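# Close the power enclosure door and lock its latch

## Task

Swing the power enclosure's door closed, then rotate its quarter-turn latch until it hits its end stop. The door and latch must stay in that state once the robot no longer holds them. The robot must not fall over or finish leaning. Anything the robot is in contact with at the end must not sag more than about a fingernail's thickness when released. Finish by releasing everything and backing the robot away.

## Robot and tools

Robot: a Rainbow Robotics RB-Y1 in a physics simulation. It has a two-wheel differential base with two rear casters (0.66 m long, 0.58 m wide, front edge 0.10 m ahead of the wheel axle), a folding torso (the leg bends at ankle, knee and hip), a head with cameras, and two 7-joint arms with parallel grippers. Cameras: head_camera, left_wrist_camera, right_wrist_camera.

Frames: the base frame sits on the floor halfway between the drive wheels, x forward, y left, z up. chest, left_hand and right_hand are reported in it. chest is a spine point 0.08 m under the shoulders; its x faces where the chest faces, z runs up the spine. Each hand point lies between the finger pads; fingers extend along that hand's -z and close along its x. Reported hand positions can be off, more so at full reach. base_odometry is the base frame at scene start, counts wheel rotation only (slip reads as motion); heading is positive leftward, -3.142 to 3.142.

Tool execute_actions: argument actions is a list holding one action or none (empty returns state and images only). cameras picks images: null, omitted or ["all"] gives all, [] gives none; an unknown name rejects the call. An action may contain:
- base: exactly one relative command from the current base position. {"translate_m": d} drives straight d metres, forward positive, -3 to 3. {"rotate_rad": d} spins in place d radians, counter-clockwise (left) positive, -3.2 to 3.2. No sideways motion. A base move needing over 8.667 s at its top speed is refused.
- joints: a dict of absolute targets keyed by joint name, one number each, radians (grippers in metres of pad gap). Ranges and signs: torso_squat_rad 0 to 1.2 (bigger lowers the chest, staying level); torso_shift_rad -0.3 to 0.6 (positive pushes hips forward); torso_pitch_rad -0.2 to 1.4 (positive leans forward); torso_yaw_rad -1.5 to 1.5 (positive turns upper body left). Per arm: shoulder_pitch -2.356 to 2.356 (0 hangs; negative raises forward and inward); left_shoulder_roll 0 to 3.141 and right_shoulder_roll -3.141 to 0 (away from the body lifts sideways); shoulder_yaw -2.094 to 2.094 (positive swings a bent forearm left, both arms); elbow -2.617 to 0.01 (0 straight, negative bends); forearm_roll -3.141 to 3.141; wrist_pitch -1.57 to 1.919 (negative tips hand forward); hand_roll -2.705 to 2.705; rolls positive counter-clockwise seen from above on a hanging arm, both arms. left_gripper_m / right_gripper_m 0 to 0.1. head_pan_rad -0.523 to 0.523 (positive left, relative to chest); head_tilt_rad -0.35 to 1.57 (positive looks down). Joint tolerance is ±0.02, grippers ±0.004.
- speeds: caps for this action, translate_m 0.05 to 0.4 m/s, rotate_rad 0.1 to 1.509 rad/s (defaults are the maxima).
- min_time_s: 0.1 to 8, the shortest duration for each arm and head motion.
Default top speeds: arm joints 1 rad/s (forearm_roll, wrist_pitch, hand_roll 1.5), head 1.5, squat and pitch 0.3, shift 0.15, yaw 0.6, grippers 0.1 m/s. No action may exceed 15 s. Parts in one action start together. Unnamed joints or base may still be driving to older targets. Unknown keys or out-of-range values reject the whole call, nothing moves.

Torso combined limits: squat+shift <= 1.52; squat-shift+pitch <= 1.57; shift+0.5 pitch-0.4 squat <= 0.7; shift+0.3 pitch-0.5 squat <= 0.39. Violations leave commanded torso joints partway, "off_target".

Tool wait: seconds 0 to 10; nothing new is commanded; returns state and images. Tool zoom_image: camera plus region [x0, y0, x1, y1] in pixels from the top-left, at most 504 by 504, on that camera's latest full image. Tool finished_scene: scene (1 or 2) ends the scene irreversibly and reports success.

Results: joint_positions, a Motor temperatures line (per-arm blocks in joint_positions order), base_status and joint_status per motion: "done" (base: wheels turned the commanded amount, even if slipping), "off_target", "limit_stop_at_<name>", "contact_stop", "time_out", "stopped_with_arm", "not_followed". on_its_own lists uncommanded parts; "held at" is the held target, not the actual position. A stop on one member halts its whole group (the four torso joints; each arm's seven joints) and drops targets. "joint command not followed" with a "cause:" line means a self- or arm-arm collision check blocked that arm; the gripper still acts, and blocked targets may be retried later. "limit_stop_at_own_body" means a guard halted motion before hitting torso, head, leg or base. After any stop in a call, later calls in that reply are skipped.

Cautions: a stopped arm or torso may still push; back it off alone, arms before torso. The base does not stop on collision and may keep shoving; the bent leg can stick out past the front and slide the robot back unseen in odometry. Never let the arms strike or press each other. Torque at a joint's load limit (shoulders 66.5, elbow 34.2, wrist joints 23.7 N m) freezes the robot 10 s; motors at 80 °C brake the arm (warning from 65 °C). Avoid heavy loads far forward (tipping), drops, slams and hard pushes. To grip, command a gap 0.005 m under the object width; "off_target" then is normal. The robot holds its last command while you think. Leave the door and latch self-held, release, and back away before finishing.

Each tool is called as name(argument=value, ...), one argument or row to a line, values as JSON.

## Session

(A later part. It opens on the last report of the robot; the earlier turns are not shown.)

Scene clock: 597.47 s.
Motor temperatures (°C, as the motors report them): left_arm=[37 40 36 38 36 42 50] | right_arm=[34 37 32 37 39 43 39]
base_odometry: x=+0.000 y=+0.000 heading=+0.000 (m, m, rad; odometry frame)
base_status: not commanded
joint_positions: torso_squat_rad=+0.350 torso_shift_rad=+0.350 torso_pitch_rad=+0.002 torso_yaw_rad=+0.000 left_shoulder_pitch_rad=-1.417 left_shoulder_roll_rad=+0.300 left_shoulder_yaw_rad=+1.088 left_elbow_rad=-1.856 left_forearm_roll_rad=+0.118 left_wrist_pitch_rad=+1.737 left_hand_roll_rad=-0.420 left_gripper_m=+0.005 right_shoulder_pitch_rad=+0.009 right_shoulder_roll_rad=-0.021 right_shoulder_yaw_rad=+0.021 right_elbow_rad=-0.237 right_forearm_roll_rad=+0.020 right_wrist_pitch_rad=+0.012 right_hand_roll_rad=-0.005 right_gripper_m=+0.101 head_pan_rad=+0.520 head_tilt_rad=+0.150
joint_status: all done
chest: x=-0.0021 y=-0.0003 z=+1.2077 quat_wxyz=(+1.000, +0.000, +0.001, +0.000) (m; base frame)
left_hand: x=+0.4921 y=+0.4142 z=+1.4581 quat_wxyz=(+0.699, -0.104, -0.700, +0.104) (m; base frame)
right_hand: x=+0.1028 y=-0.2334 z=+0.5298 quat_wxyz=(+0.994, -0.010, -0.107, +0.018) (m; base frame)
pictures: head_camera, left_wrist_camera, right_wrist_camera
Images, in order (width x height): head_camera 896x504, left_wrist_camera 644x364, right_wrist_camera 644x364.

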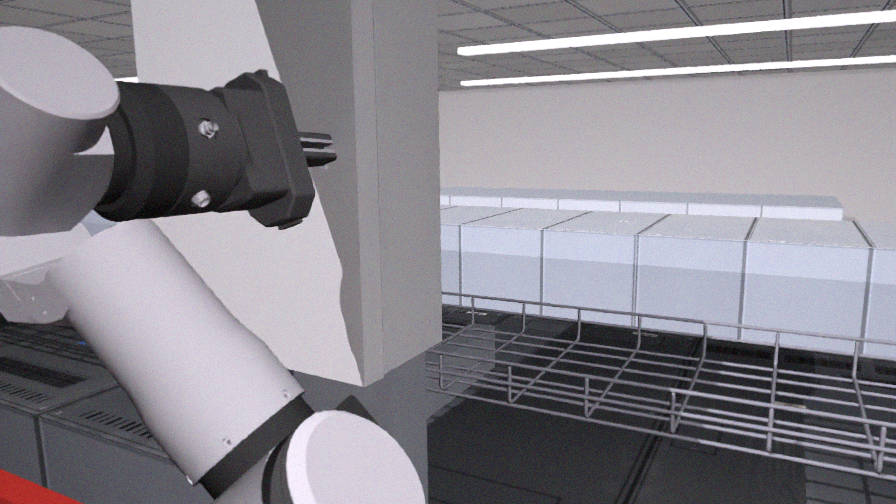

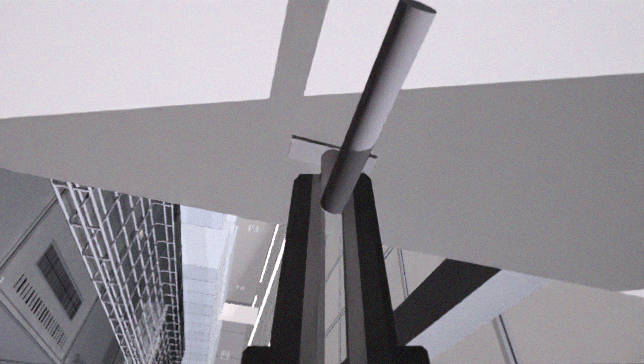

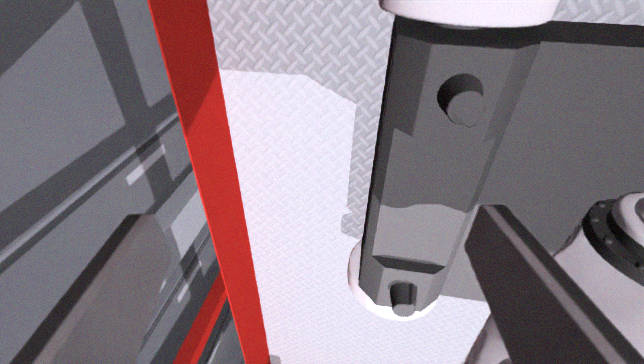

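Only a short section of the lever is between the pads, so very little torque gets through. I'll stop pushing against it, roll back to neutral, open the gripper, and measure how far the roll axis is from the shaft.

execute_actions(
  actions=[
    {"joints": {"left_hand_roll_rad": -0.717, "left_gripper_m": 0.04}, "min_time_s": 1.0},
  ],
)

Scene clock: 645.70 s.
Motor temperatures (°C, as the motors report them): left_arm=[36 40 35 38 36 41 50] | right_arm=[34 37 32 37 39 43 39]
base_odometry: x=+0.000 y=+0.000 heading=+0.000 (m, m, rad; odometry frame)
base_status: not commanded
joint_positions: torso_squat_rad=+0.350 torso_shift_rad=+0.350 torso_pitch_rad=+0.002 torso_yaw_rad=+0.000 left_shoulder_pitch_rad=-1.416 left_shoulder_roll_rad=+0.300 left_shoulder_yaw_rad=+1.089 left_elbow_rad=-1.855 left_forearm_roll_rad=+0.117 left_wrist_pitch_rad=+1.738 left_hand_roll_rad=-0.717 left_gripper_m=+0.040 right_shoulder_pitch_rad=+0.009 right_shoulder_roll_rad=-0.021 right_shoulder_yaw_rad=+0.021 right_elbow_rad=-0.237 right_forearm_roll_rad=+0.020 right_wrist_pitch_rad=+0.012 right_hand_roll_rad=-0.005 right_gripper_m=+0.101 head_pan_rad=+0.520 head_tilt_rad=+0.150
joint_status: all done
chest: x=-0.0020 y=-0.0002 z=+1.2077 quat_wxyz=(+1.000, +0.000, +0.001, +0.000) (m; base frame)
left_hand: x=+0.4925 y=+0.4147 z=+1.4570 quat_wxyz=(+0.707, +0.000, -0.707, +0.000) (m; base frame)
right_hand: x=+0.1028 y=-0.2335 z=+0.5298 quat_wxyz=(+0.994, -0.010, -0.107, +0.018) (m; base frame)
pictures: head_camera, left_wrist_camera, right_wrist_camera
Images, in order (width x height): head_camera 896x504, left_wrist_camera 644x364, right_wrist_camera 644x364.

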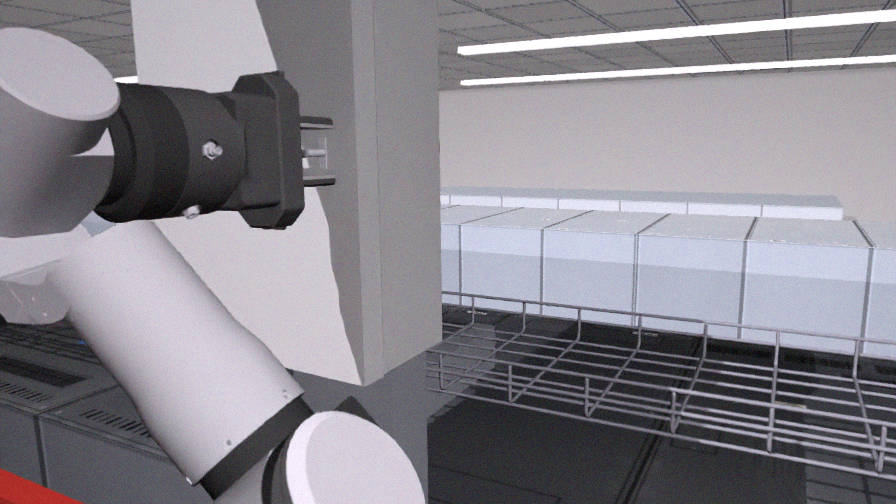

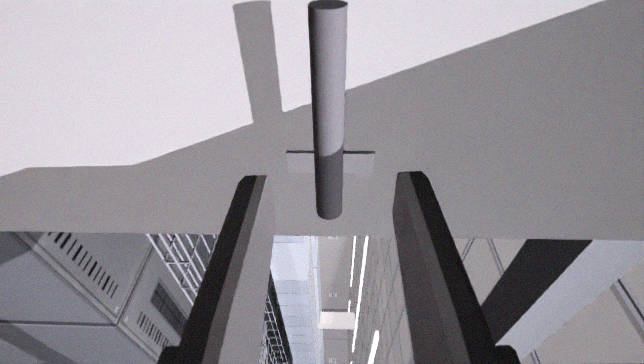

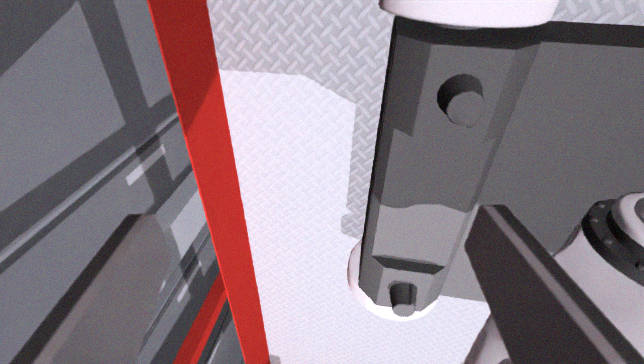

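zoom_image(
  camera="left_wrist_camera",
  region=[232, 60, 432, 260],
)

Region (232, 60, 432, 260) of left_wrist_camera's 644x364 image, scaled by 2.520, with more detail than that image has.

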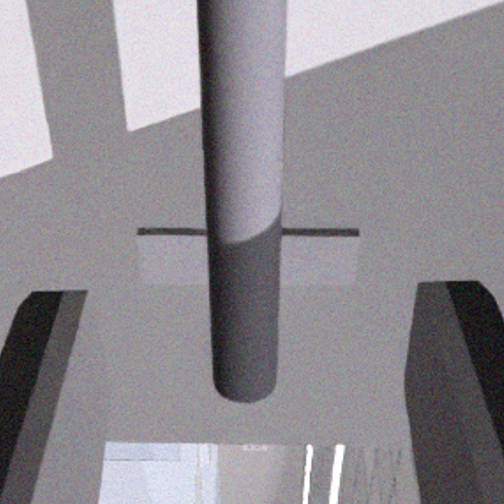

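execute_actions(
  actions=[
    {"joints": {"left_hand_roll_rad": -0.117}, "min_time_s": 1.0},
  ],
  cameras=["left_wrist_camera"],
)

Scene clock: 651.87 s.
Motor temperatures (°C, as the motors report them): left_arm=[36 40 35 38 36 41 50] | right_arm=[34 37 32 37 39 43 39]
base_odometry: x=+0.000 y=+0.000 heading=+0.000 (m, m, rad; odometry frame)
base_status: not commanded
joint_positions: torso_squat_rad=+0.350 torso_shift_rad=+0.350 torso_pitch_rad=+0.002 torso_yaw_rad=+0.000 left_shoulder_pitch_rad=-1.416 left_shoulder_roll_rad=+0.300 left_shoulder_yaw_rad=+1.089 left_elbow_rad=-1.855 left_forearm_roll_rad=+0.117 left_wrist_pitch_rad=+1.738 left_hand_roll_rad=-0.117 left_gripper_m=+0.040 right_shoulder_pitch_rad=+0.009 right_shoulder_roll_rad=-0.021 right_shoulder_yaw_rad=+0.021 right_elbow_rad=-0.237 right_forearm_roll_rad=+0.020 right_wrist_pitch_rad=+0.012 right_hand_roll_rad=-0.005 right_gripper_m=+0.101 head_pan_rad=+0.520 head_tilt_rad=+0.150
joint_status: all done
chest: x=-0.0020 y=-0.0002 z=+1.2077 quat_wxyz=(+1.000, +0.000, +0.001, +0.000) (m; base frame)
left_hand: x=+0.4925 y=+0.4147 z=+1.4570 quat_wxyz=(+0.676, -0.209, -0.675, +0.209) (m; base frame)
right_hand: x=+0.1028 y=-0.2335 z=+0.5298 quat_wxyz=(+0.994, -0.010, -0.107, +0.018) (m; base frame)
pictures: left_wrist_camera
Images, in order (width x height): left_wrist_camera 644x364.

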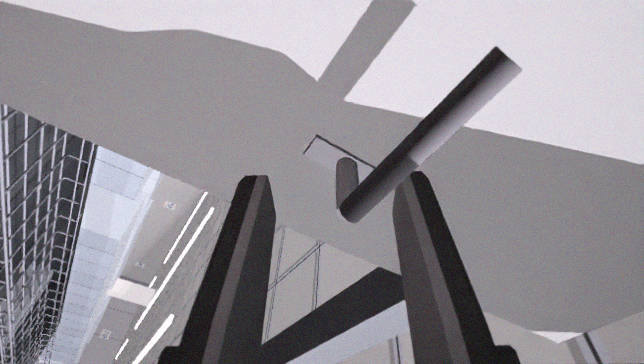

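The rolled view shows the lever is L-shaped, with no tail past the shaft. The shaft axis is also about 10 mm to the left (+y) of the hand's roll axis, which explains the slipping. I recomputed the joint angles so the roll axis sits on the shaft, and I'm repositioning with the gripper open.

execute_actions(
  actions=[
    {"joints": {"left_shoulder_pitch_rad": -1.4665, "left_shoulder_roll_rad": 0.30, "left_shoulder_yaw_rad": 1.1575, "left_elbow_rad": -1.8276, "left_forearm_roll_rad": 0.077, "left_wrist_pitch_rad": 1.740, "left_hand_roll_rad": -0.795}, "min_time_s": 1.5},
  ],
)

Scene clock: 679.40 s.
Motor temperatures (°C, as the motors report them): left_arm=[36 40 36 38 36 41 50] | right_arm=[34 37 32 37 39 43 39]
base_odometry: x=+0.000 y=+0.000 heading=+0.000 (m, m, rad; odometry frame)
base_status: not commanded
joint_positions: torso_squat_rad=+0.350 torso_shift_rad=+0.350 torso_pitch_rad=+0.002 torso_yaw_rad=+0.000 left_shoulder_pitch_rad=-1.466 left_shoulder_roll_rad=+0.300 left_shoulder_yaw_rad=+1.157 left_elbow_rad=-1.828 left_forearm_roll_rad=+0.077 left_wrist_pitch_rad=+1.740 left_hand_roll_rad=-0.795 left_gripper_m=+0.040 right_shoulder_pitch_rad=+0.009 right_shoulder_roll_rad=-0.021 right_shoulder_yaw_rad=+0.021 right_elbow_rad=-0.237 right_forearm_roll_rad=+0.020 right_wrist_pitch_rad=+0.012 right_hand_roll_rad=-0.005 right_gripper_m=+0.101 head_pan_rad=+0.520 head_tilt_rad=+0.150
joint_status: all done
chest: x=-0.0020 y=-0.0002 z=+1.2077 quat_wxyz=(+1.000, +0.000, +0.001, +0.000) (m; base frame)
left_hand: x=+0.4930 y=+0.4250 z=+1.4555 quat_wxyz=(+0.708, +0.001, -0.707, +0.000) (m; base frame)
right_hand: x=+0.1028 y=-0.2335 z=+0.5298 quat_wxyz=(+0.994, -0.010, -0.107, +0.018) (m; base frame)
pictures: head_camera, left_wrist_camera, right_wrist_camera
Images, in order (width x height): head_camera 896x504, left_wrist_camera 644x364, right_wrist_camera 644x364.

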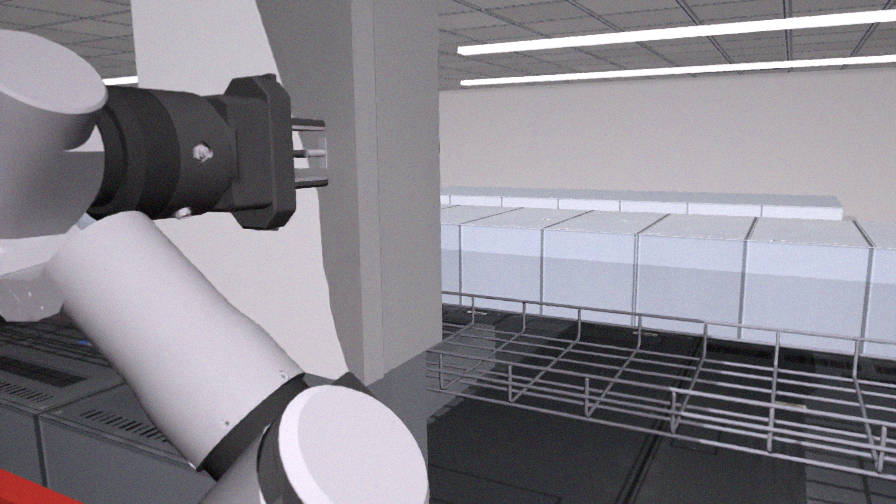

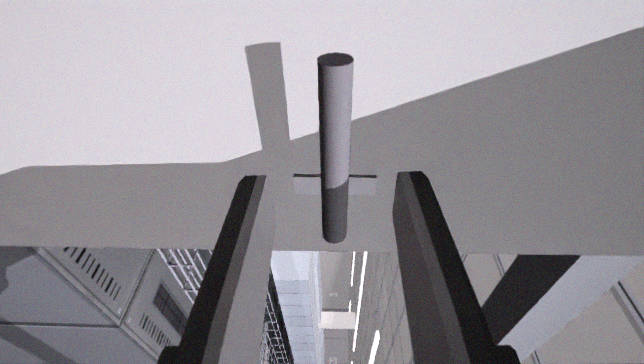

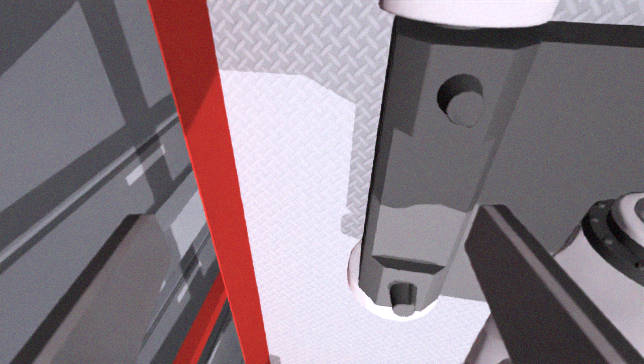

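The hand is now at y=0.425. I'll repeat the open-gripper roll test to confirm the shaft stays centred as the hand rolls.

execute_actions(
  actions=[
    {"joints": {"left_hand_roll_rad": -0.195}, "min_time_s": 1.0},
  ],
  cameras=["left_wrist_camera"],
)

Scene clock: 682.00 s.
Motor temperatures (°C, as the motors report them): left_arm=[36 40 36 38 36 41 50] | right_arm=[34 37 32 37 39 43 39]
base_odometry: x=+0.000 y=+0.000 heading=+0.000 (m, m, rad; odometry frame)
base_status: not commanded
joint_positions: torso_squat_rad=+0.350 torso_shift_rad=+0.350 torso_pitch_rad=+0.002 torso_yaw_rad=+0.000 left_shoulder_pitch_rad=-1.466 left_shoulder_roll_rad=+0.300 left_shoulder_yaw_rad=+1.157 left_elbow_rad=-1.828 left_forearm_roll_rad=+0.077 left_wrist_pitch_rad=+1.740 left_hand_roll_rad=-0.195 left_gripper_m=+0.040 right_shoulder_pitch_rad=+0.009 right_shoulder_roll_rad=-0.021 right_shoulder_yaw_rad=+0.021 right_elbow_rad=-0.237 right_forearm_roll_rad=+0.020 right_wrist_pitch_rad=+0.012 right_hand_roll_rad=-0.005 right_gripper_m=+0.101 head_pan_rad=+0.520 head_tilt_rad=+0.150
joint_status: all done
chest: x=-0.0020 y=-0.0002 z=+1.2077 quat_wxyz=(+1.000, +0.000, +0.001, +0.000) (m; base frame)
left_hand: x=+0.4930 y=+0.4250 z=+1.4555 quat_wxyz=(+0.676, -0.208, -0.675, +0.209) (m; base frame)
right_hand: x=+0.1028 y=-0.2335 z=+0.5298 quat_wxyz=(+0.994, -0.010, -0.107, +0.018) (m; base frame)
pictures: left_wrist_camera
Images, in order (width x height): left_wrist_camera 644x364.

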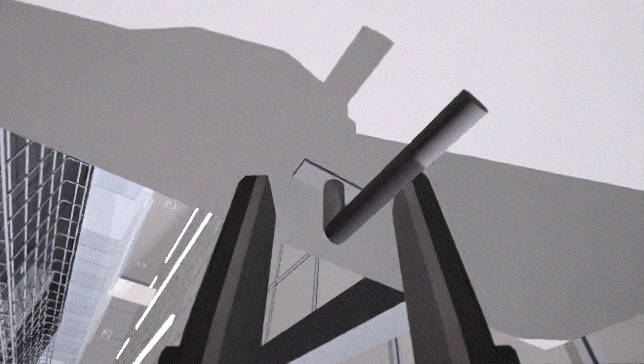

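The shaft now stays on the finger centreline at about column 335 after the roll, so the two axes line up. I'm rolling back to neutral and will then grip.

execute_actions(
  actions=[
    {"joints": {"left_hand_roll_rad": -0.795}, "min_time_s": 1.0},
  ],
  cameras=["left_wrist_camera"],
)

execute_actions(
  actions=[
    {"joints": {"left_gripper_m": 0.0}},
  ],
  cameras=["left_wrist_camera"],
)

Scene clock: 685.00 s.
Motor temperatures (°C, as the motors report them): left_arm=[36 40 36 38 36 41 50] | right_arm=[34 37 32 37 39 43 39]
base_odometry: x=+0.000 y=+0.000 heading=+0.000 (m, m, rad; odometry frame)
base_status: not commanded
joint_positions: torso_squat_rad=+0.350 torso_shift_rad=+0.350 torso_pitch_rad=+0.002 torso_yaw_rad=+0.000 left_shoulder_pitch_rad=-1.466 left_shoulder_roll_rad=+0.300 left_shoulder_yaw_rad=+1.157 left_elbow_rad=-1.828 left_forearm_roll_rad=+0.077 left_wrist_pitch_rad=+1.740 left_hand_roll_rad=-0.795 left_gripper_m=+0.040 right_shoulder_pitch_rad=+0.009 right_shoulder_roll_rad=-0.021 right_shoulder_yaw_rad=+0.021 right_elbow_rad=-0.237 right_forearm_roll_rad=+0.020 right_wrist_pitch_rad=+0.012 right_hand_roll_rad=-0.005 right_gripper_m=+0.101 head_pan_rad=+0.520 head_tilt_rad=+0.150
joint_status: all done
chest: x=-0.0020 y=-0.0002 z=+1.2077 quat_wxyz=(+1.000, +0.000, +0.001, +0.000) (m; base frame)
left_hand: x=+0.4930 y=+0.4250 z=+1.4555 quat_wxyz=(+0.708, +0.001, -0.707, +0.000) (m; base frame)
right_hand: x=+0.1028 y=-0.2335 z=+0.5298 quat_wxyz=(+0.994, -0.010, -0.107, +0.018) (m; base frame)
pictures: left_wrist_camera
Images, in order (width x height): left_wrist_camera 644x364.

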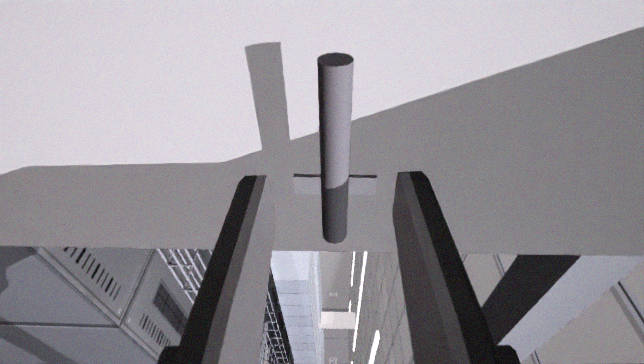

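Scene clock: 685.90 s.
Motor temperatures (°C, as the motors report them): left_arm=[37 40 36 38 36 41 50] | right_arm=[34 37 32 37 39 43 39]
base_odometry: x=+0.000 y=+0.000 heading=+0.000 (m, m, rad; odometry frame)
base_status: not commanded
joint_positions: torso_squat_rad=+0.350 torso_shift_rad=+0.350 torso_pitch_rad=+0.002 torso_yaw_rad=+0.000 left_shoulder_pitch_rad=-1.467 left_shoulder_roll_rad=+0.300 left_shoulder_yaw_rad=+1.157 left_elbow_rad=-1.828 left_forearm_roll_rad=+0.077 left_wrist_pitch_rad=+1.740 left_hand_roll_rad=-0.795 left_gripper_m=+0.005 right_shoulder_pitch_rad=+0.009 right_shoulder_roll_rad=-0.021 right_shoulder_yaw_rad=+0.021 right_elbow_rad=-0.237 right_forearm_roll_rad=+0.020 right_wrist_pitch_rad=+0.012 right_hand_roll_rad=-0.005 right_gripper_m=+0.101 head_pan_rad=+0.520 head_tilt_rad=+0.150
joint_status: left_gripper_m off_target (ended at +0.005, target +0.000)
chest: x=-0.0020 y=-0.0002 z=+1.2077 quat_wxyz=(+1.000, +0.000, +0.001, +0.000) (m; base frame)
left_hand: x=+0.4930 y=+0.4249 z=+1.4558 quat_wxyz=(+0.707, +0.001, -0.707, +0.000) (m; base frame)
right_hand: x=+0.1028 y=-0.2335 z=+0.5298 quat_wxyz=(+0.994, -0.010, -0.107, +0.018) (m; base frame)
pictures: left_wrist_camera
Images, in order (width x height): left_wrist_camera 644x364.

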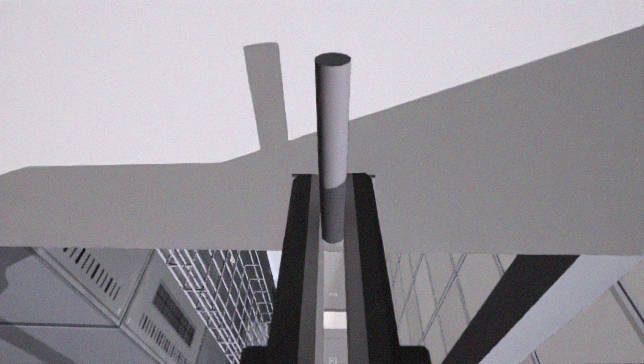

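The lever is gripped again, this time with the roll axis on the shaft. I'll try a small +0.3 rad roll, which would move the lever downward.

execute_actions(
  actions=[
    {"joints": {"left_hand_roll_rad": -0.495}, "min_time_s": 1.5},
  ],
  cameras=["left_wrist_camera"],
)

Scene clock: 688.83 s.
Motor temperatures (°C, as the motors report them): left_arm=[37 40 36 38 36 41 50] | right_arm=[34 37 32 37 39 43 39]
base_odometry: x=+0.000 y=+0.000 heading=+0.000 (m, m, rad; odometry frame)
base_status: not commanded
joint_positions: torso_squat_rad=+0.350 torso_shift_rad=+0.350 torso_pitch_rad=+0.002 torso_yaw_rad=+0.000 left_shoulder_pitch_rad=-1.468 left_shoulder_roll_rad=+0.300 left_shoulder_yaw_rad=+1.157 left_elbow_rad=-1.828 left_forearm_roll_rad=+0.077 left_wrist_pitch_rad=+1.740 left_hand_roll_rad=-0.495 left_gripper_m=+0.007 right_shoulder_pitch_rad=+0.009 right_shoulder_roll_rad=-0.021 right_shoulder_yaw_rad=+0.021 right_elbow_rad=-0.237 right_forearm_roll_rad=+0.020 right_wrist_pitch_rad=+0.012 right_hand_roll_rad=-0.005 right_gripper_m=+0.101 head_pan_rad=+0.520 head_tilt_rad=+0.150
joint_status: all done
chest: x=-0.0020 y=-0.0002 z=+1.2077 quat_wxyz=(+1.000, +0.000, +0.001, +0.000) (m; base frame)
left_hand: x=+0.4929 y=+0.4246 z=+1.4564 quat_wxyz=(+0.699, -0.105, -0.699, +0.105) (m; base frame)
right_hand: x=+0.1028 y=-0.2335 z=+0.5298 quat_wxyz=(+0.994, -0.010, -0.107, +0.018) (m; base frame)
pictures: left_wrist_camera
Images, in order (width x height): left_wrist_camera 644x364.

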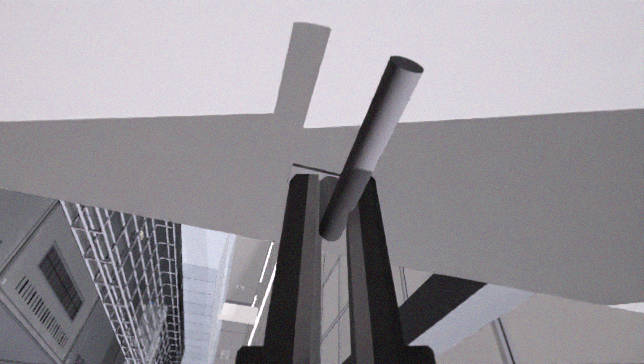

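The gripper was pried open from 0.005 to 0.007 m and the lever didn't follow, so this direction is blocked. I'll back off and try the other way.

execute_actions(
  actions=[
    {"joints": {"left_hand_roll_rad": -0.795}, "min_time_s": 1.0},
  ],
  cameras=["left_wrist_camera"],
)

execute_actions(
  actions=[
    {"joints": {"left_hand_roll_rad": -1.095}, "min_time_s": 1.5},
  ],
  cameras=["left_wrist_camera"],
)

Scene clock: 693.50 s.
Motor temperatures (°C, as the motors report them): left_arm=[36 40 36 38 36 41 50] | right_arm=[34 37 32 37 39 43 39]
base_odometry: x=+0.000 y=+0.000 heading=+0.000 (m, m, rad; odometry frame)
base_status: not commanded
joint_positions: torso_squat_rad=+0.350 torso_shift_rad=+0.350 torso_pitch_rad=+0.002 torso_yaw_rad=+0.000 left_shoulder_pitch_rad=-1.467 left_shoulder_roll_rad=+0.300 left_shoulder_yaw_rad=+1.157 left_elbow_rad=-1.828 left_forearm_roll_rad=+0.077 left_wrist_pitch_rad=+1.740 left_hand_roll_rad=-0.795 left_gripper_m=+0.005 right_shoulder_pitch_rad=+0.009 right_shoulder_roll_rad=-0.021 right_shoulder_yaw_rad=+0.021 right_elbow_rad=-0.237 right_forearm_roll_rad=+0.020 right_wrist_pitch_rad=+0.012 right_hand_roll_rad=-0.005 right_gripper_m=+0.101 head_pan_rad=+0.520 head_tilt_rad=+0.150
joint_status: all done
chest: x=-0.0020 y=-0.0002 z=+1.2077 quat_wxyz=(+1.000, +0.000, +0.001, +0.000) (m; base frame)
left_hand: x=+0.4930 y=+0.4244 z=+1.4560 quat_wxyz=(+0.707, +0.000, -0.707, -0.001) (m; base frame)
right_hand: x=+0.1028 y=-0.2335 z=+0.5298 quat_wxyz=(+0.994, -0.010, -0.107, +0.018) (m; base frame)
pictures: left_wrist_camera
Images, in order (width x height): left_wrist_camera 644x364.

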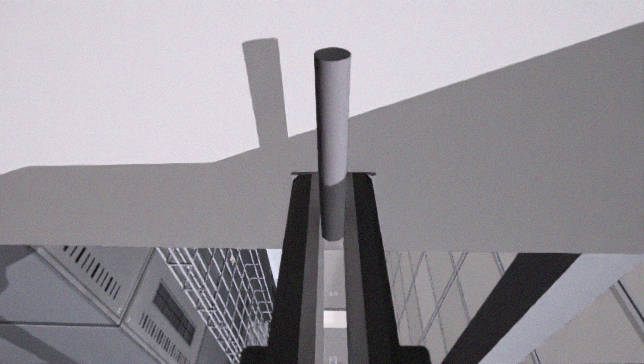

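Scene clock: 695.30 s.
Motor temperatures (°C, as the motors report them): left_arm=[37 40 36 38 36 41 50] | right_arm=[34 37 32 37 39 43 39]
base_odometry: x=+0.000 y=+0.000 heading=+0.000 (m, m, rad; odometry frame)
base_status: not commanded
joint_positions: torso_squat_rad=+0.350 torso_shift_rad=+0.350 torso_pitch_rad=+0.002 torso_yaw_rad=+0.000 left_shoulder_pitch_rad=-1.467 left_shoulder_roll_rad=+0.299 left_shoulder_yaw_rad=+1.157 left_elbow_rad=-1.827 left_forearm_roll_rad=+0.077 left_wrist_pitch_rad=+1.741 left_hand_roll_rad=-1.095 left_gripper_m=+0.007 right_shoulder_pitch_rad=+0.009 right_shoulder_roll_rad=-0.021 right_shoulder_yaw_rad=+0.021 right_elbow_rad=-0.237 right_forearm_roll_rad=+0.020 right_wrist_pitch_rad=+0.012 right_hand_roll_rad=-0.005 right_gripper_m=+0.101 head_pan_rad=+0.520 head_tilt_rad=+0.150
joint_status: all done
chest: x=-0.0020 y=-0.0002 z=+1.2077 quat_wxyz=(+1.000, +0.000, +0.001, +0.000) (m; base frame)
left_hand: x=+0.4934 y=+0.4242 z=+1.4552 quat_wxyz=(+0.700, +0.105, -0.698, -0.106) (m; base frame)
right_hand: x=+0.1028 y=-0.2335 z=+0.5298 quat_wxyz=(+0.994, -0.010, -0.107, +0.018) (m; base frame)
pictures: left_wrist_camera
Images, in order (width x height): left_wrist_camera 644x364.

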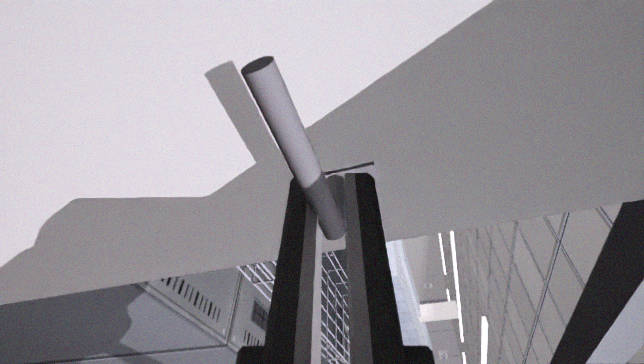

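The result is the same: the gripper was pried open and the lever didn't move. A pinch this close to the pivot doesn't have enough leverage.

The roll axis sits on the shaft axis, so I can use the hand like a crank handle. I'll open the gripper wide so one finger sweeps at about a 4 cm radius and pushes the lever near its far end. First I'll release and return to neutral.

execute_actions(
  actions=[
    {"joints": {"left_hand_roll_rad": -0.795, "left_gripper_m": 0.07}, "min_time_s": 1.0},
  ],
  cameras=["left_wrist_camera"],
)

Scene clock: 711.63 s.
Motor temperatures (°C, as the motors report them): left_arm=[37 40 36 38 36 42 50] | right_arm=[34 37 32 37 39 43 39]
base_odometry: x=+0.000 y=+0.000 heading=+0.000 (m, m, rad; odometry frame)
base_status: not commanded
joint_positions: torso_squat_rad=+0.350 torso_shift_rad=+0.350 torso_pitch_rad=+0.002 torso_yaw_rad=+0.000 left_shoulder_pitch_rad=-1.466 left_shoulder_roll_rad=+0.300 left_shoulder_yaw_rad=+1.157 left_elbow_rad=-1.827 left_forearm_roll_rad=+0.077 left_wrist_pitch_rad=+1.740 left_hand_roll_rad=-0.795 left_gripper_m=+0.070 right_shoulder_pitch_rad=+0.009 right_shoulder_roll_rad=-0.021 right_shoulder_yaw_rad=+0.021 right_elbow_rad=-0.237 right_forearm_roll_rad=+0.020 right_wrist_pitch_rad=+0.012 right_hand_roll_rad=-0.005 right_gripper_m=+0.101 head_pan_rad=+0.520 head_tilt_rad=+0.150
joint_status: all done
chest: x=-0.0020 y=-0.0002 z=+1.2077 quat_wxyz=(+1.000, +0.000, +0.001, +0.000) (m; base frame)
left_hand: x=+0.4933 y=+0.4247 z=+1.4554 quat_wxyz=(+0.708, +0.000, -0.706, +0.000) (m; base frame)
right_hand: x=+0.1028 y=-0.2335 z=+0.5298 quat_wxyz=(+0.994, -0.010, -0.107, +0.018) (m; base frame)
pictures: left_wrist_camera
Images, in order (width x height): left_wrist_camera 644x364.

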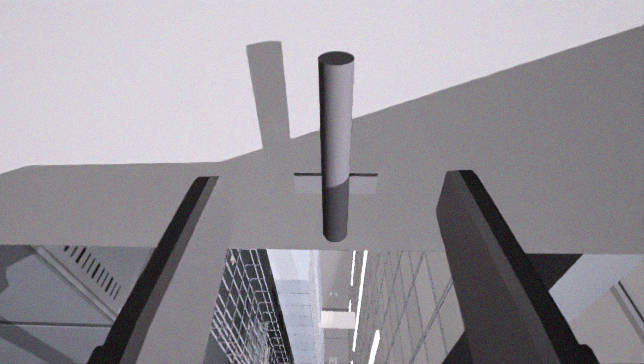

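Now I'll roll so the upper finger (image-right) swings around to sit just above the far end of the lever.

execute_actions(
  actions=[
    {"joints": {"left_hand_roll_rad": 0.2}, "min_time_s": 1.5},
  ],
  cameras=["head_camera", "left_wrist_camera"],
)

Scene clock: 716.20 s.
Motor temperatures (°C, as the motors report them): left_arm=[37 40 36 38 36 42 50] | right_arm=[34 37 32 37 39 43 39]
base_odometry: x=+0.000 y=+0.000 heading=+0.000 (m, m, rad; odometry frame)
base_status: not commanded
joint_positions: torso_squat_rad=+0.350 torso_shift_rad=+0.350 torso_pitch_rad=+0.002 torso_yaw_rad=+0.000 left_shoulder_pitch_rad=-1.466 left_shoulder_roll_rad=+0.300 left_shoulder_yaw_rad=+1.157 left_elbow_rad=-1.827 left_forearm_roll_rad=+0.077 left_wrist_pitch_rad=+1.740 left_hand_roll_rad=+0.200 left_gripper_m=+0.070 right_shoulder_pitch_rad=+0.009 right_shoulder_roll_rad=-0.021 right_shoulder_yaw_rad=+0.021 right_elbow_rad=-0.237 right_forearm_roll_rad=+0.020 right_wrist_pitch_rad=+0.012 right_hand_roll_rad=-0.005 right_gripper_m=+0.101 head_pan_rad=+0.520 head_tilt_rad=+0.150
joint_status: all done
chest: x=-0.0020 y=-0.0002 z=+1.2077 quat_wxyz=(+1.000, +0.000, +0.001, +0.000) (m; base frame)
left_hand: x=+0.4933 y=+0.4247 z=+1.4554 quat_wxyz=(+0.622, -0.337, -0.621, +0.337) (m; base frame)
right_hand: x=+0.1028 y=-0.2335 z=+0.5298 quat_wxyz=(+0.994, -0.010, -0.107, +0.018) (m; base frame)
pictures: head_camera, left_wrist_camera
Images, in order (width x height): head_camera 896x504, left_wrist_camera 644x364.

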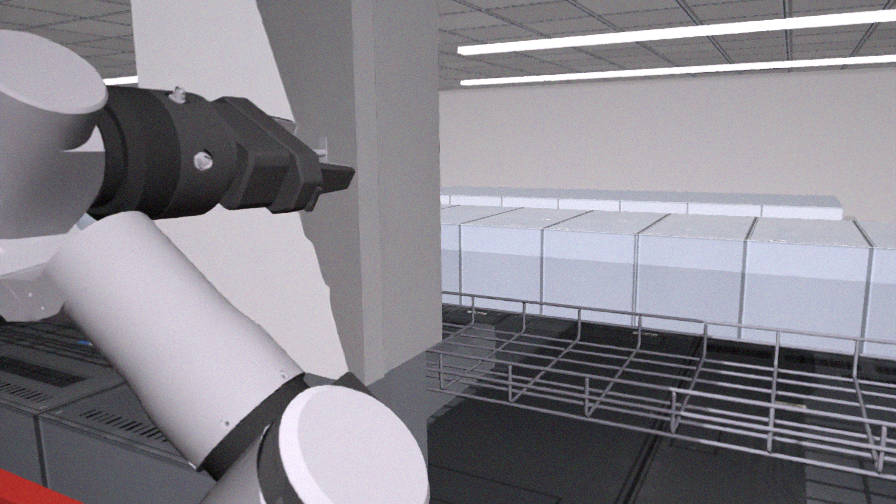

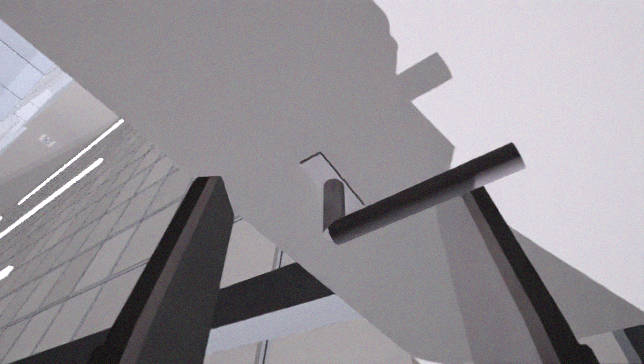

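The finger is now close to the lever. I'll continue the roll in a small step so it touches the lever and pushes gently.

execute_actions(
  actions=[
    {"joints": {"left_hand_roll_rad": 0.65}, "min_time_s": 1.5},
  ],
  cameras=["head_camera", "left_wrist_camera"],
)

Scene clock: 721.23 s.
Motor temperatures (°C, as the motors report them): left_arm=[37 40 36 38 36 42 50] | right_arm=[34 37 32 37 39 43 39]
base_odometry: x=+0.000 y=+0.000 heading=+0.000 (m, m, rad; odometry frame)
base_status: not commanded
joint_positions: torso_squat_rad=+0.350 torso_shift_rad=+0.349 torso_pitch_rad=+0.000 torso_yaw_rad=+0.000 left_shoulder_pitch_rad=-1.473 left_shoulder_roll_rad=+0.304 left_shoulder_yaw_rad=+1.154 left_elbow_rad=-1.830 left_forearm_roll_rad=+0.079 left_wrist_pitch_rad=+1.737 left_hand_roll_rad=+0.649 left_gripper_m=+0.071 right_shoulder_pitch_rad=+0.009 right_shoulder_roll_rad=-0.021 right_shoulder_yaw_rad=+0.021 right_elbow_rad=-0.237 right_forearm_roll_rad=+0.020 right_wrist_pitch_rad=+0.012 right_hand_roll_rad=-0.005 right_gripper_m=+0.101 head_pan_rad=+0.520 head_tilt_rad=+0.150
joint_status: all done
chest: x=-0.0029 y=-0.0005 z=+1.2078 quat_wxyz=(+1.000, +0.001, +0.000, +0.000) (m; base frame)
left_hand: x=+0.4895 y=+0.4248 z=+1.4625 quat_wxyz=(+0.528, -0.468, -0.536, +0.464) (m; base frame)
right_hand: x=+0.1030 y=-0.2333 z=+0.5299 quat_wxyz=(+0.994, -0.010, -0.108, +0.018) (m; base frame)
pictures: head_camera, left_wrist_camera
Images, in order (width x height): head_camera 896x504, left_wrist_camera 644x364.

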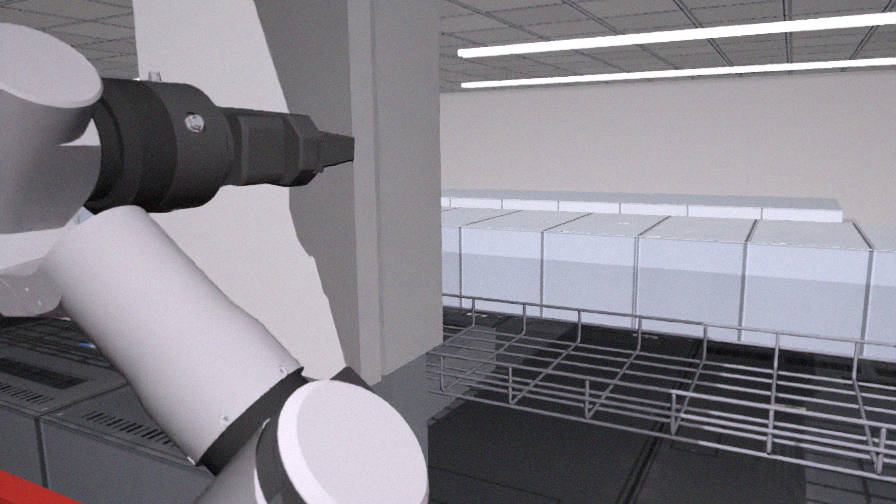

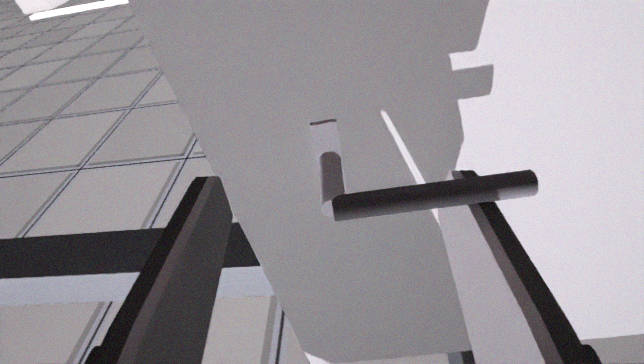

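The arm was pushed out of position (hand z rose 7 mm) and the lever still didn't move, so turning it down is firmly blocked. I'll release the load by rolling back, then pull the torso back so the fingertips clear the lever. That lets me put a finger underneath it instead.

execute_actions(
  actions=[
    {"joints": {"left_hand_roll_rad": 0.3}, "min_time_s": 1.0},
  ],
  cameras=["left_wrist_camera"],
)

execute_actions(
  actions=[
    {"joints": {"torso_shift_rad": 0.29}},
  ],
  cameras=["left_wrist_camera"],
)

Scene clock: 727.73 s.
Motor temperatures (°C, as the motors report them): left_arm=[37 40 36 38 37 43 50] | right_arm=[34 37 32 37 39 43 39]
base_odometry: x=+0.000 y=+0.000 heading=+0.000 (m, m, rad; odometry frame)
base_status: not commanded
joint_positions: torso_squat_rad=+0.350 torso_shift_rad=+0.350 torso_pitch_rad=+0.002 torso_yaw_rad=+0.000 left_shoulder_pitch_rad=-1.467 left_shoulder_roll_rad=+0.300 left_shoulder_yaw_rad=+1.157 left_elbow_rad=-1.828 left_forearm_roll_rad=+0.077 left_wrist_pitch_rad=+1.740 left_hand_roll_rad=+0.300 left_gripper_m=+0.070 right_shoulder_pitch_rad=+0.009 right_shoulder_roll_rad=-0.021 right_shoulder_yaw_rad=+0.021 right_elbow_rad=-0.237 right_forearm_roll_rad=+0.020 right_wrist_pitch_rad=+0.012 right_hand_roll_rad=-0.005 right_gripper_m=+0.101 head_pan_rad=+0.520 head_tilt_rad=+0.150
joint_status: all done
chest: x=-0.0021 y=-0.0002 z=+1.2077 quat_wxyz=(+1.000, +0.000, +0.001, +0.000) (m; base frame)
left_hand: x=+0.4927 y=+0.4249 z=+1.4561 quat_wxyz=(+0.604, -0.367, -0.604, +0.368) (m; base frame)
right_hand: x=+0.1029 y=-0.2335 z=+0.5298 quat_wxyz=(+0.994, -0.010, -0.107, +0.018) (m; base frame)
pictures: left_wrist_camera
Images, in order (width x height): left_wrist_camera 644x364.

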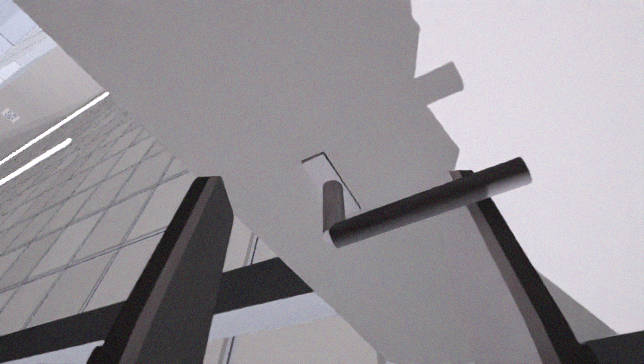

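Scene clock: 728.90 s.
Motor temperatures (°C, as the motors report them): left_arm=[37 40 36 38 37 43 50] | right_arm=[34 37 32 37 39 43 39]
base_odometry: x=+0.000 y=+0.000 heading=+0.000 (m, m, rad; odometry frame)
base_status: not commanded
joint_positions: torso_squat_rad=+0.350 torso_shift_rad=+0.290 torso_pitch_rad=+0.002 torso_yaw_rad=+0.000 left_shoulder_pitch_rad=-1.467 left_shoulder_roll_rad=+0.300 left_shoulder_yaw_rad=+1.157 left_elbow_rad=-1.828 left_forearm_roll_rad=+0.077 left_wrist_pitch_rad=+1.740 left_hand_roll_rad=+0.300 left_gripper_m=+0.070 right_shoulder_pitch_rad=+0.009 right_shoulder_roll_rad=-0.021 right_shoulder_yaw_rad=+0.021 right_elbow_rad=-0.237 right_forearm_roll_rad=+0.020 right_wrist_pitch_rad=+0.012 right_hand_roll_rad=-0.005 right_gripper_m=+0.101 head_pan_rad=+0.520 head_tilt_rad=+0.150
joint_status: all done
chest: x=-0.0395 y=-0.0002 z=+1.2201 quat_wxyz=(+1.000, +0.000, +0.001, +0.000) (m; base frame)
left_hand: x=+0.4554 y=+0.4249 z=+1.4684 quat_wxyz=(+0.604, -0.368, -0.604, +0.368) (m; base frame)
right_hand: x=+0.0654 y=-0.2335 z=+0.5422 quat_wxyz=(+0.994, -0.010, -0.107, +0.018) (m; base frame)
pictures: left_wrist_camera
Images, in order (width x height): left_wrist_camera 644x364.

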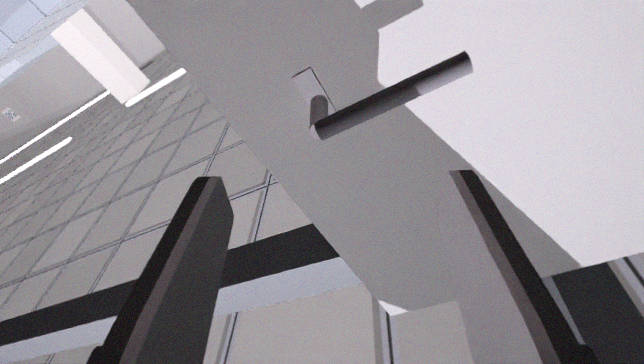

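The fingertips are now clear of the lever. I'll roll the open hand so that finger ends up below the lever's line, at about −27°.

execute_actions(
  actions=[
    {"joints": {"left_hand_roll_rad": 1.25}, "min_time_s": 1.5},
  ],
  cameras=["head_camera", "left_wrist_camera"],
)

Scene clock: 746.13 s.
Motor temperatures (°C, as the motors report them): left_arm=[37 40 36 38 36 42 50] | right_arm=[34 37 32 37 39 43 39]
base_odometry: x=+0.000 y=+0.000 heading=+0.000 (m, m, rad; odometry frame)
base_status: not commanded
joint_positions: torso_squat_rad=+0.350 torso_shift_rad=+0.290 torso_pitch_rad=+0.002 torso_yaw_rad=+0.000 left_shoulder_pitch_rad=-1.467 left_shoulder_roll_rad=+0.300 left_shoulder_yaw_rad=+1.157 left_elbow_rad=-1.828 left_forearm_roll_rad=+0.077 left_wrist_pitch_rad=+1.740 left_hand_roll_rad=+1.250 left_gripper_m=+0.070 right_shoulder_pitch_rad=+0.009 right_shoulder_roll_rad=-0.021 right_shoulder_yaw_rad=+0.021 right_elbow_rad=-0.237 right_forearm_roll_rad=+0.020 right_wrist_pitch_rad=+0.012 right_hand_roll_rad=-0.005 right_gripper_m=+0.101 head_pan_rad=+0.520 head_tilt_rad=+0.150
joint_status: all done
chest: x=-0.0395 y=-0.0002 z=+1.2201 quat_wxyz=(+1.000, +0.000, +0.001, +0.000) (m; base frame)
left_hand: x=+0.4554 y=+0.4249 z=+1.4684 quat_wxyz=(+0.369, -0.603, -0.369, +0.604) (m; base frame)
right_hand: x=+0.0654 y=-0.2335 z=+0.5422 quat_wxyz=(+0.994, -0.010, -0.107, +0.018) (m; base frame)
pictures: head_camera, left_wrist_camera
Images, in order (width x height): head_camera 896x504, left_wrist_camera 644x364.

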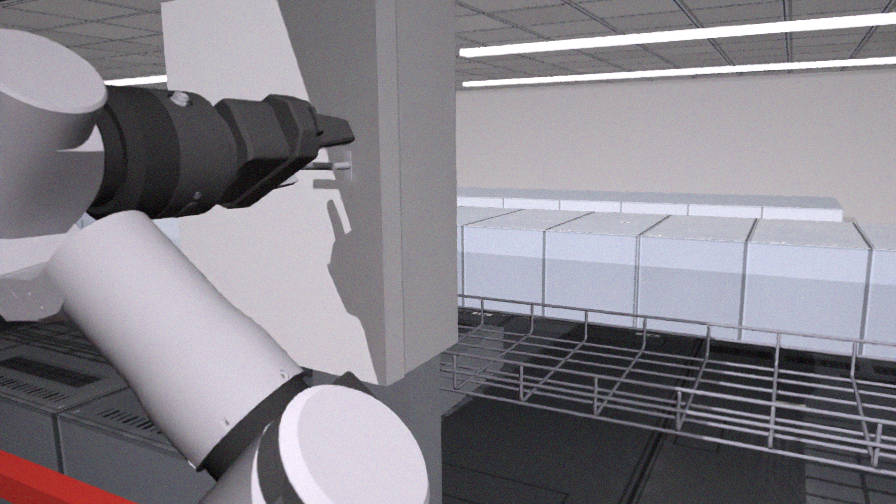

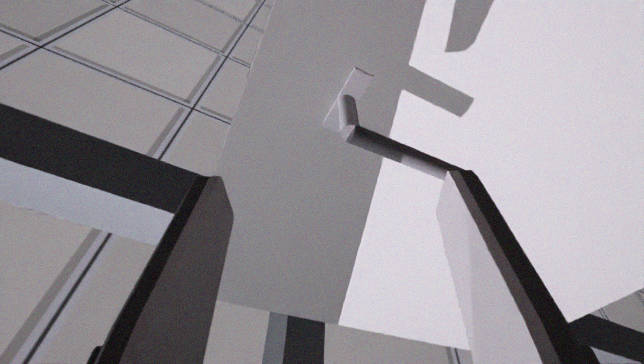

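To be safe I'll add a little more clearance, then advance so the finger slides back in beside and beneath the lever.

execute_actions(
  actions=[
    {"joints": {"left_hand_roll_rad": 1.35}, "min_time_s": 0.5},
  ],
  cameras=[],
)

execute_actions(
  actions=[
    {"joints": {"torso_shift_rad": 0.35}},
  ],
  cameras=["head_camera", "left_wrist_camera"],
)

Scene clock: 749.73 s.
Motor temperatures (°C, as the motors report them): left_arm=[37 40 36 38 36 42 50] | right_arm=[34 37 32 37 39 43 39]
base_odometry: x=+0.000 y=+0.000 heading=+0.000 (m, m, rad; odometry frame)
base_status: not commanded
joint_positions: torso_squat_rad=+0.350 torso_shift_rad=+0.290 torso_pitch_rad=+0.002 torso_yaw_rad=+0.000 left_shoulder_pitch_rad=-1.467 left_shoulder_roll_rad=+0.300 left_shoulder_yaw_rad=+1.157 left_elbow_rad=-1.828 left_forearm_roll_rad=+0.077 left_wrist_pitch_rad=+1.740 left_hand_roll_rad=+1.350 left_gripper_m=+0.070 right_shoulder_pitch_rad=+0.009 right_shoulder_roll_rad=-0.021 right_shoulder_yaw_rad=+0.021 right_elbow_rad=-0.237 right_forearm_roll_rad=+0.020 right_wrist_pitch_rad=+0.012 right_hand_roll_rad=-0.005 right_gripper_m=+0.101 head_pan_rad=+0.520 head_tilt_rad=+0.150
joint_status: all done
chest: x=-0.0395 y=-0.0002 z=+1.2201 quat_wxyz=(+1.000, +0.000, +0.001, +0.000) (m; base frame)
left_hand: x=+0.4554 y=+0.4249 z=+1.4684 quat_wxyz=(+0.338, -0.621, -0.338, +0.621) (m; base frame)
right_hand: x=+0.0654 y=-0.2335 z=+0.5422 quat_wxyz=(+0.994, -0.010, -0.107, +0.018) (m; base frame)
pictures: none
No camera images: the call's "cameras" was empty. Leave "cameras" out to get every camera's image.

Scene clock: 750.90 s.
Motor temperatures (°C, as the motors report them): left_arm=[37 40 36 38 36 42 50] | right_arm=[34 37 32 37 39 43 39]
base_odometry: x=+0.000 y=+0.000 heading=+0.000 (m, m, rad; odometry frame)
base_status: not commanded
joint_positions: torso_squat_rad=+0.350 torso_shift_rad=+0.350 torso_pitch_rad=+0.002 torso_yaw_rad=+0.000 left_shoulder_pitch_rad=-1.467 left_shoulder_roll_rad=+0.300 left_shoulder_yaw_rad=+1.157 left_elbow_rad=-1.828 left_forearm_roll_rad=+0.077 left_wrist_pitch_rad=+1.740 left_hand_roll_rad=+1.350 left_gripper_m=+0.070 right_shoulder_pitch_rad=+0.009 right_shoulder_roll_rad=-0.021 right_shoulder_yaw_rad=+0.021 right_elbow_rad=-0.237 right_forearm_roll_rad=+0.020 right_wrist_pitch_rad=+0.012 right_hand_roll_rad=-0.005 right_gripper_m=+0.101 head_pan_rad=+0.520 head_tilt_rad=+0.150
joint_status: all done
chest: x=-0.0018 y=-0.0002 z=+1.2077 quat_wxyz=(+1.000, +0.000, +0.001, +0.000) (m; base frame)
left_hand: x=+0.4932 y=+0.4249 z=+1.4557 quat_wxyz=(+0.338, -0.621, -0.338, +0.621) (m; base frame)
right_hand: x=+0.1028 y=-0.2335 z=+0.5297 quat_wxyz=(+0.994, -0.010, -0.107, +0.018) (m; base frame)
pictures: head_camera, left_wrist_camera
Images, in order (width x height): head_camera 896x504, left_wrist_camera 644x364.

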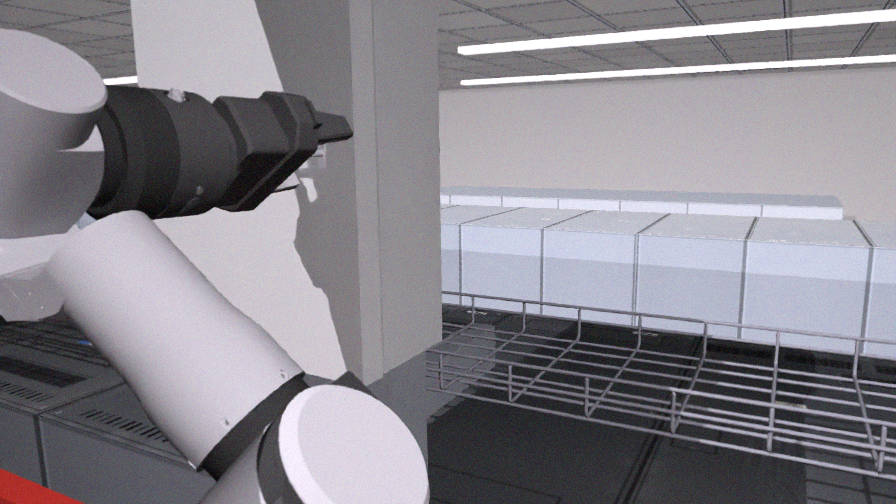

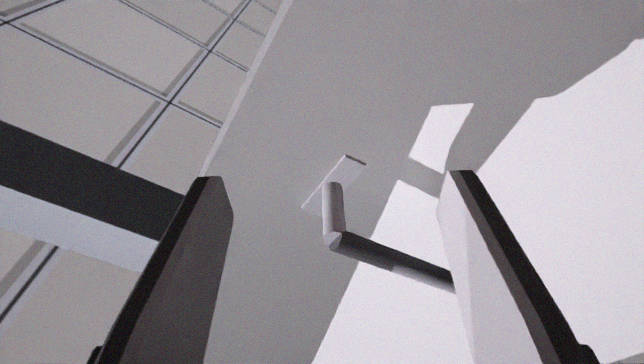

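The hand is back in position with no contact, and the finger now sits beneath the lever. I'll roll the other way in a small step to lift it.

execute_actions(
  actions=[
    {"joints": {"left_hand_roll_rad": 0.8}, "min_time_s": 1.5},
  ],
  cameras=["head_camera", "left_wrist_camera"],
)

Scene clock: 755.97 s.
Motor temperatures (°C, as the motors report them): left_arm=[37 40 36 38 37 43 50] | right_arm=[34 37 32 37 39 43 39]
base_odometry: x=+0.000 y=+0.000 heading=+0.000 (m, m, rad; odometry frame)
base_status: not commanded
joint_positions: torso_squat_rad=+0.349 torso_shift_rad=+0.351 torso_pitch_rad=+0.004 torso_yaw_rad=+0.000 left_shoulder_pitch_rad=-1.459 left_shoulder_roll_rad=+0.296 left_shoulder_yaw_rad=+1.161 left_elbow_rad=-1.824 left_forearm_roll_rad=+0.075 left_wrist_pitch_rad=+1.743 left_hand_roll_rad=+0.801 left_gripper_m=+0.070 right_shoulder_pitch_rad=+0.009 right_shoulder_roll_rad=-0.021 right_shoulder_yaw_rad=+0.021 right_elbow_rad=-0.237 right_forearm_roll_rad=+0.020 right_wrist_pitch_rad=+0.012 right_hand_roll_rad=-0.005 right_gripper_m=+0.101 head_pan_rad=+0.520 head_tilt_rad=+0.150
joint_status: all done
chest: x=-0.0007 y=+0.0002 z=+1.2076 quat_wxyz=(+1.000, +0.000, +0.002, +0.000) (m; base frame)
left_hand: x=+0.4974 y=+0.4249 z=+1.4473 quat_wxyz=(+0.498, -0.504, -0.487, +0.511) (m; base frame)
right_hand: x=+0.1026 y=-0.2337 z=+0.5296 quat_wxyz=(+0.994, -0.010, -0.106, +0.018) (m; base frame)
pictures: head_camera, left_wrist_camera
Images, in order (width x height): head_camera 896x504, left_wrist_camera 644x364.

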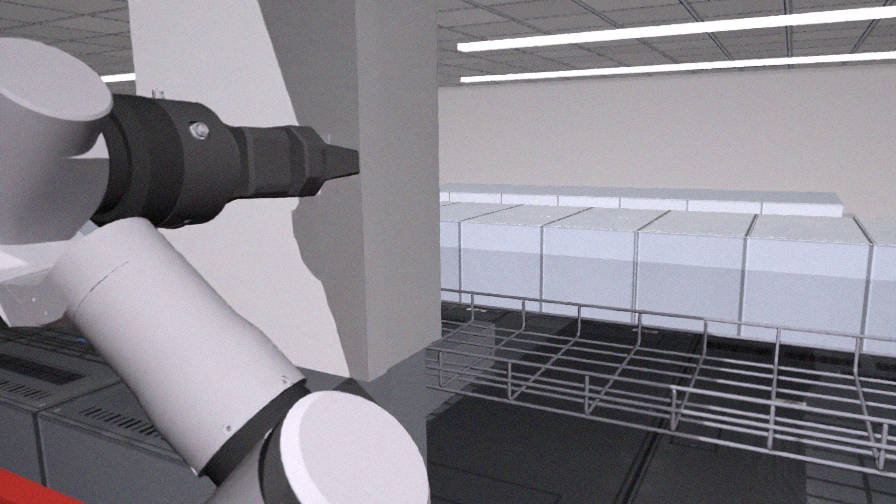

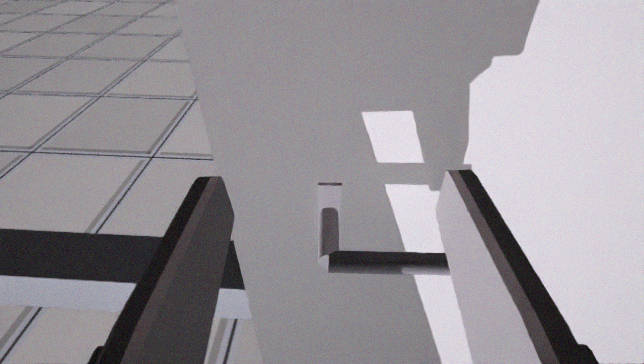

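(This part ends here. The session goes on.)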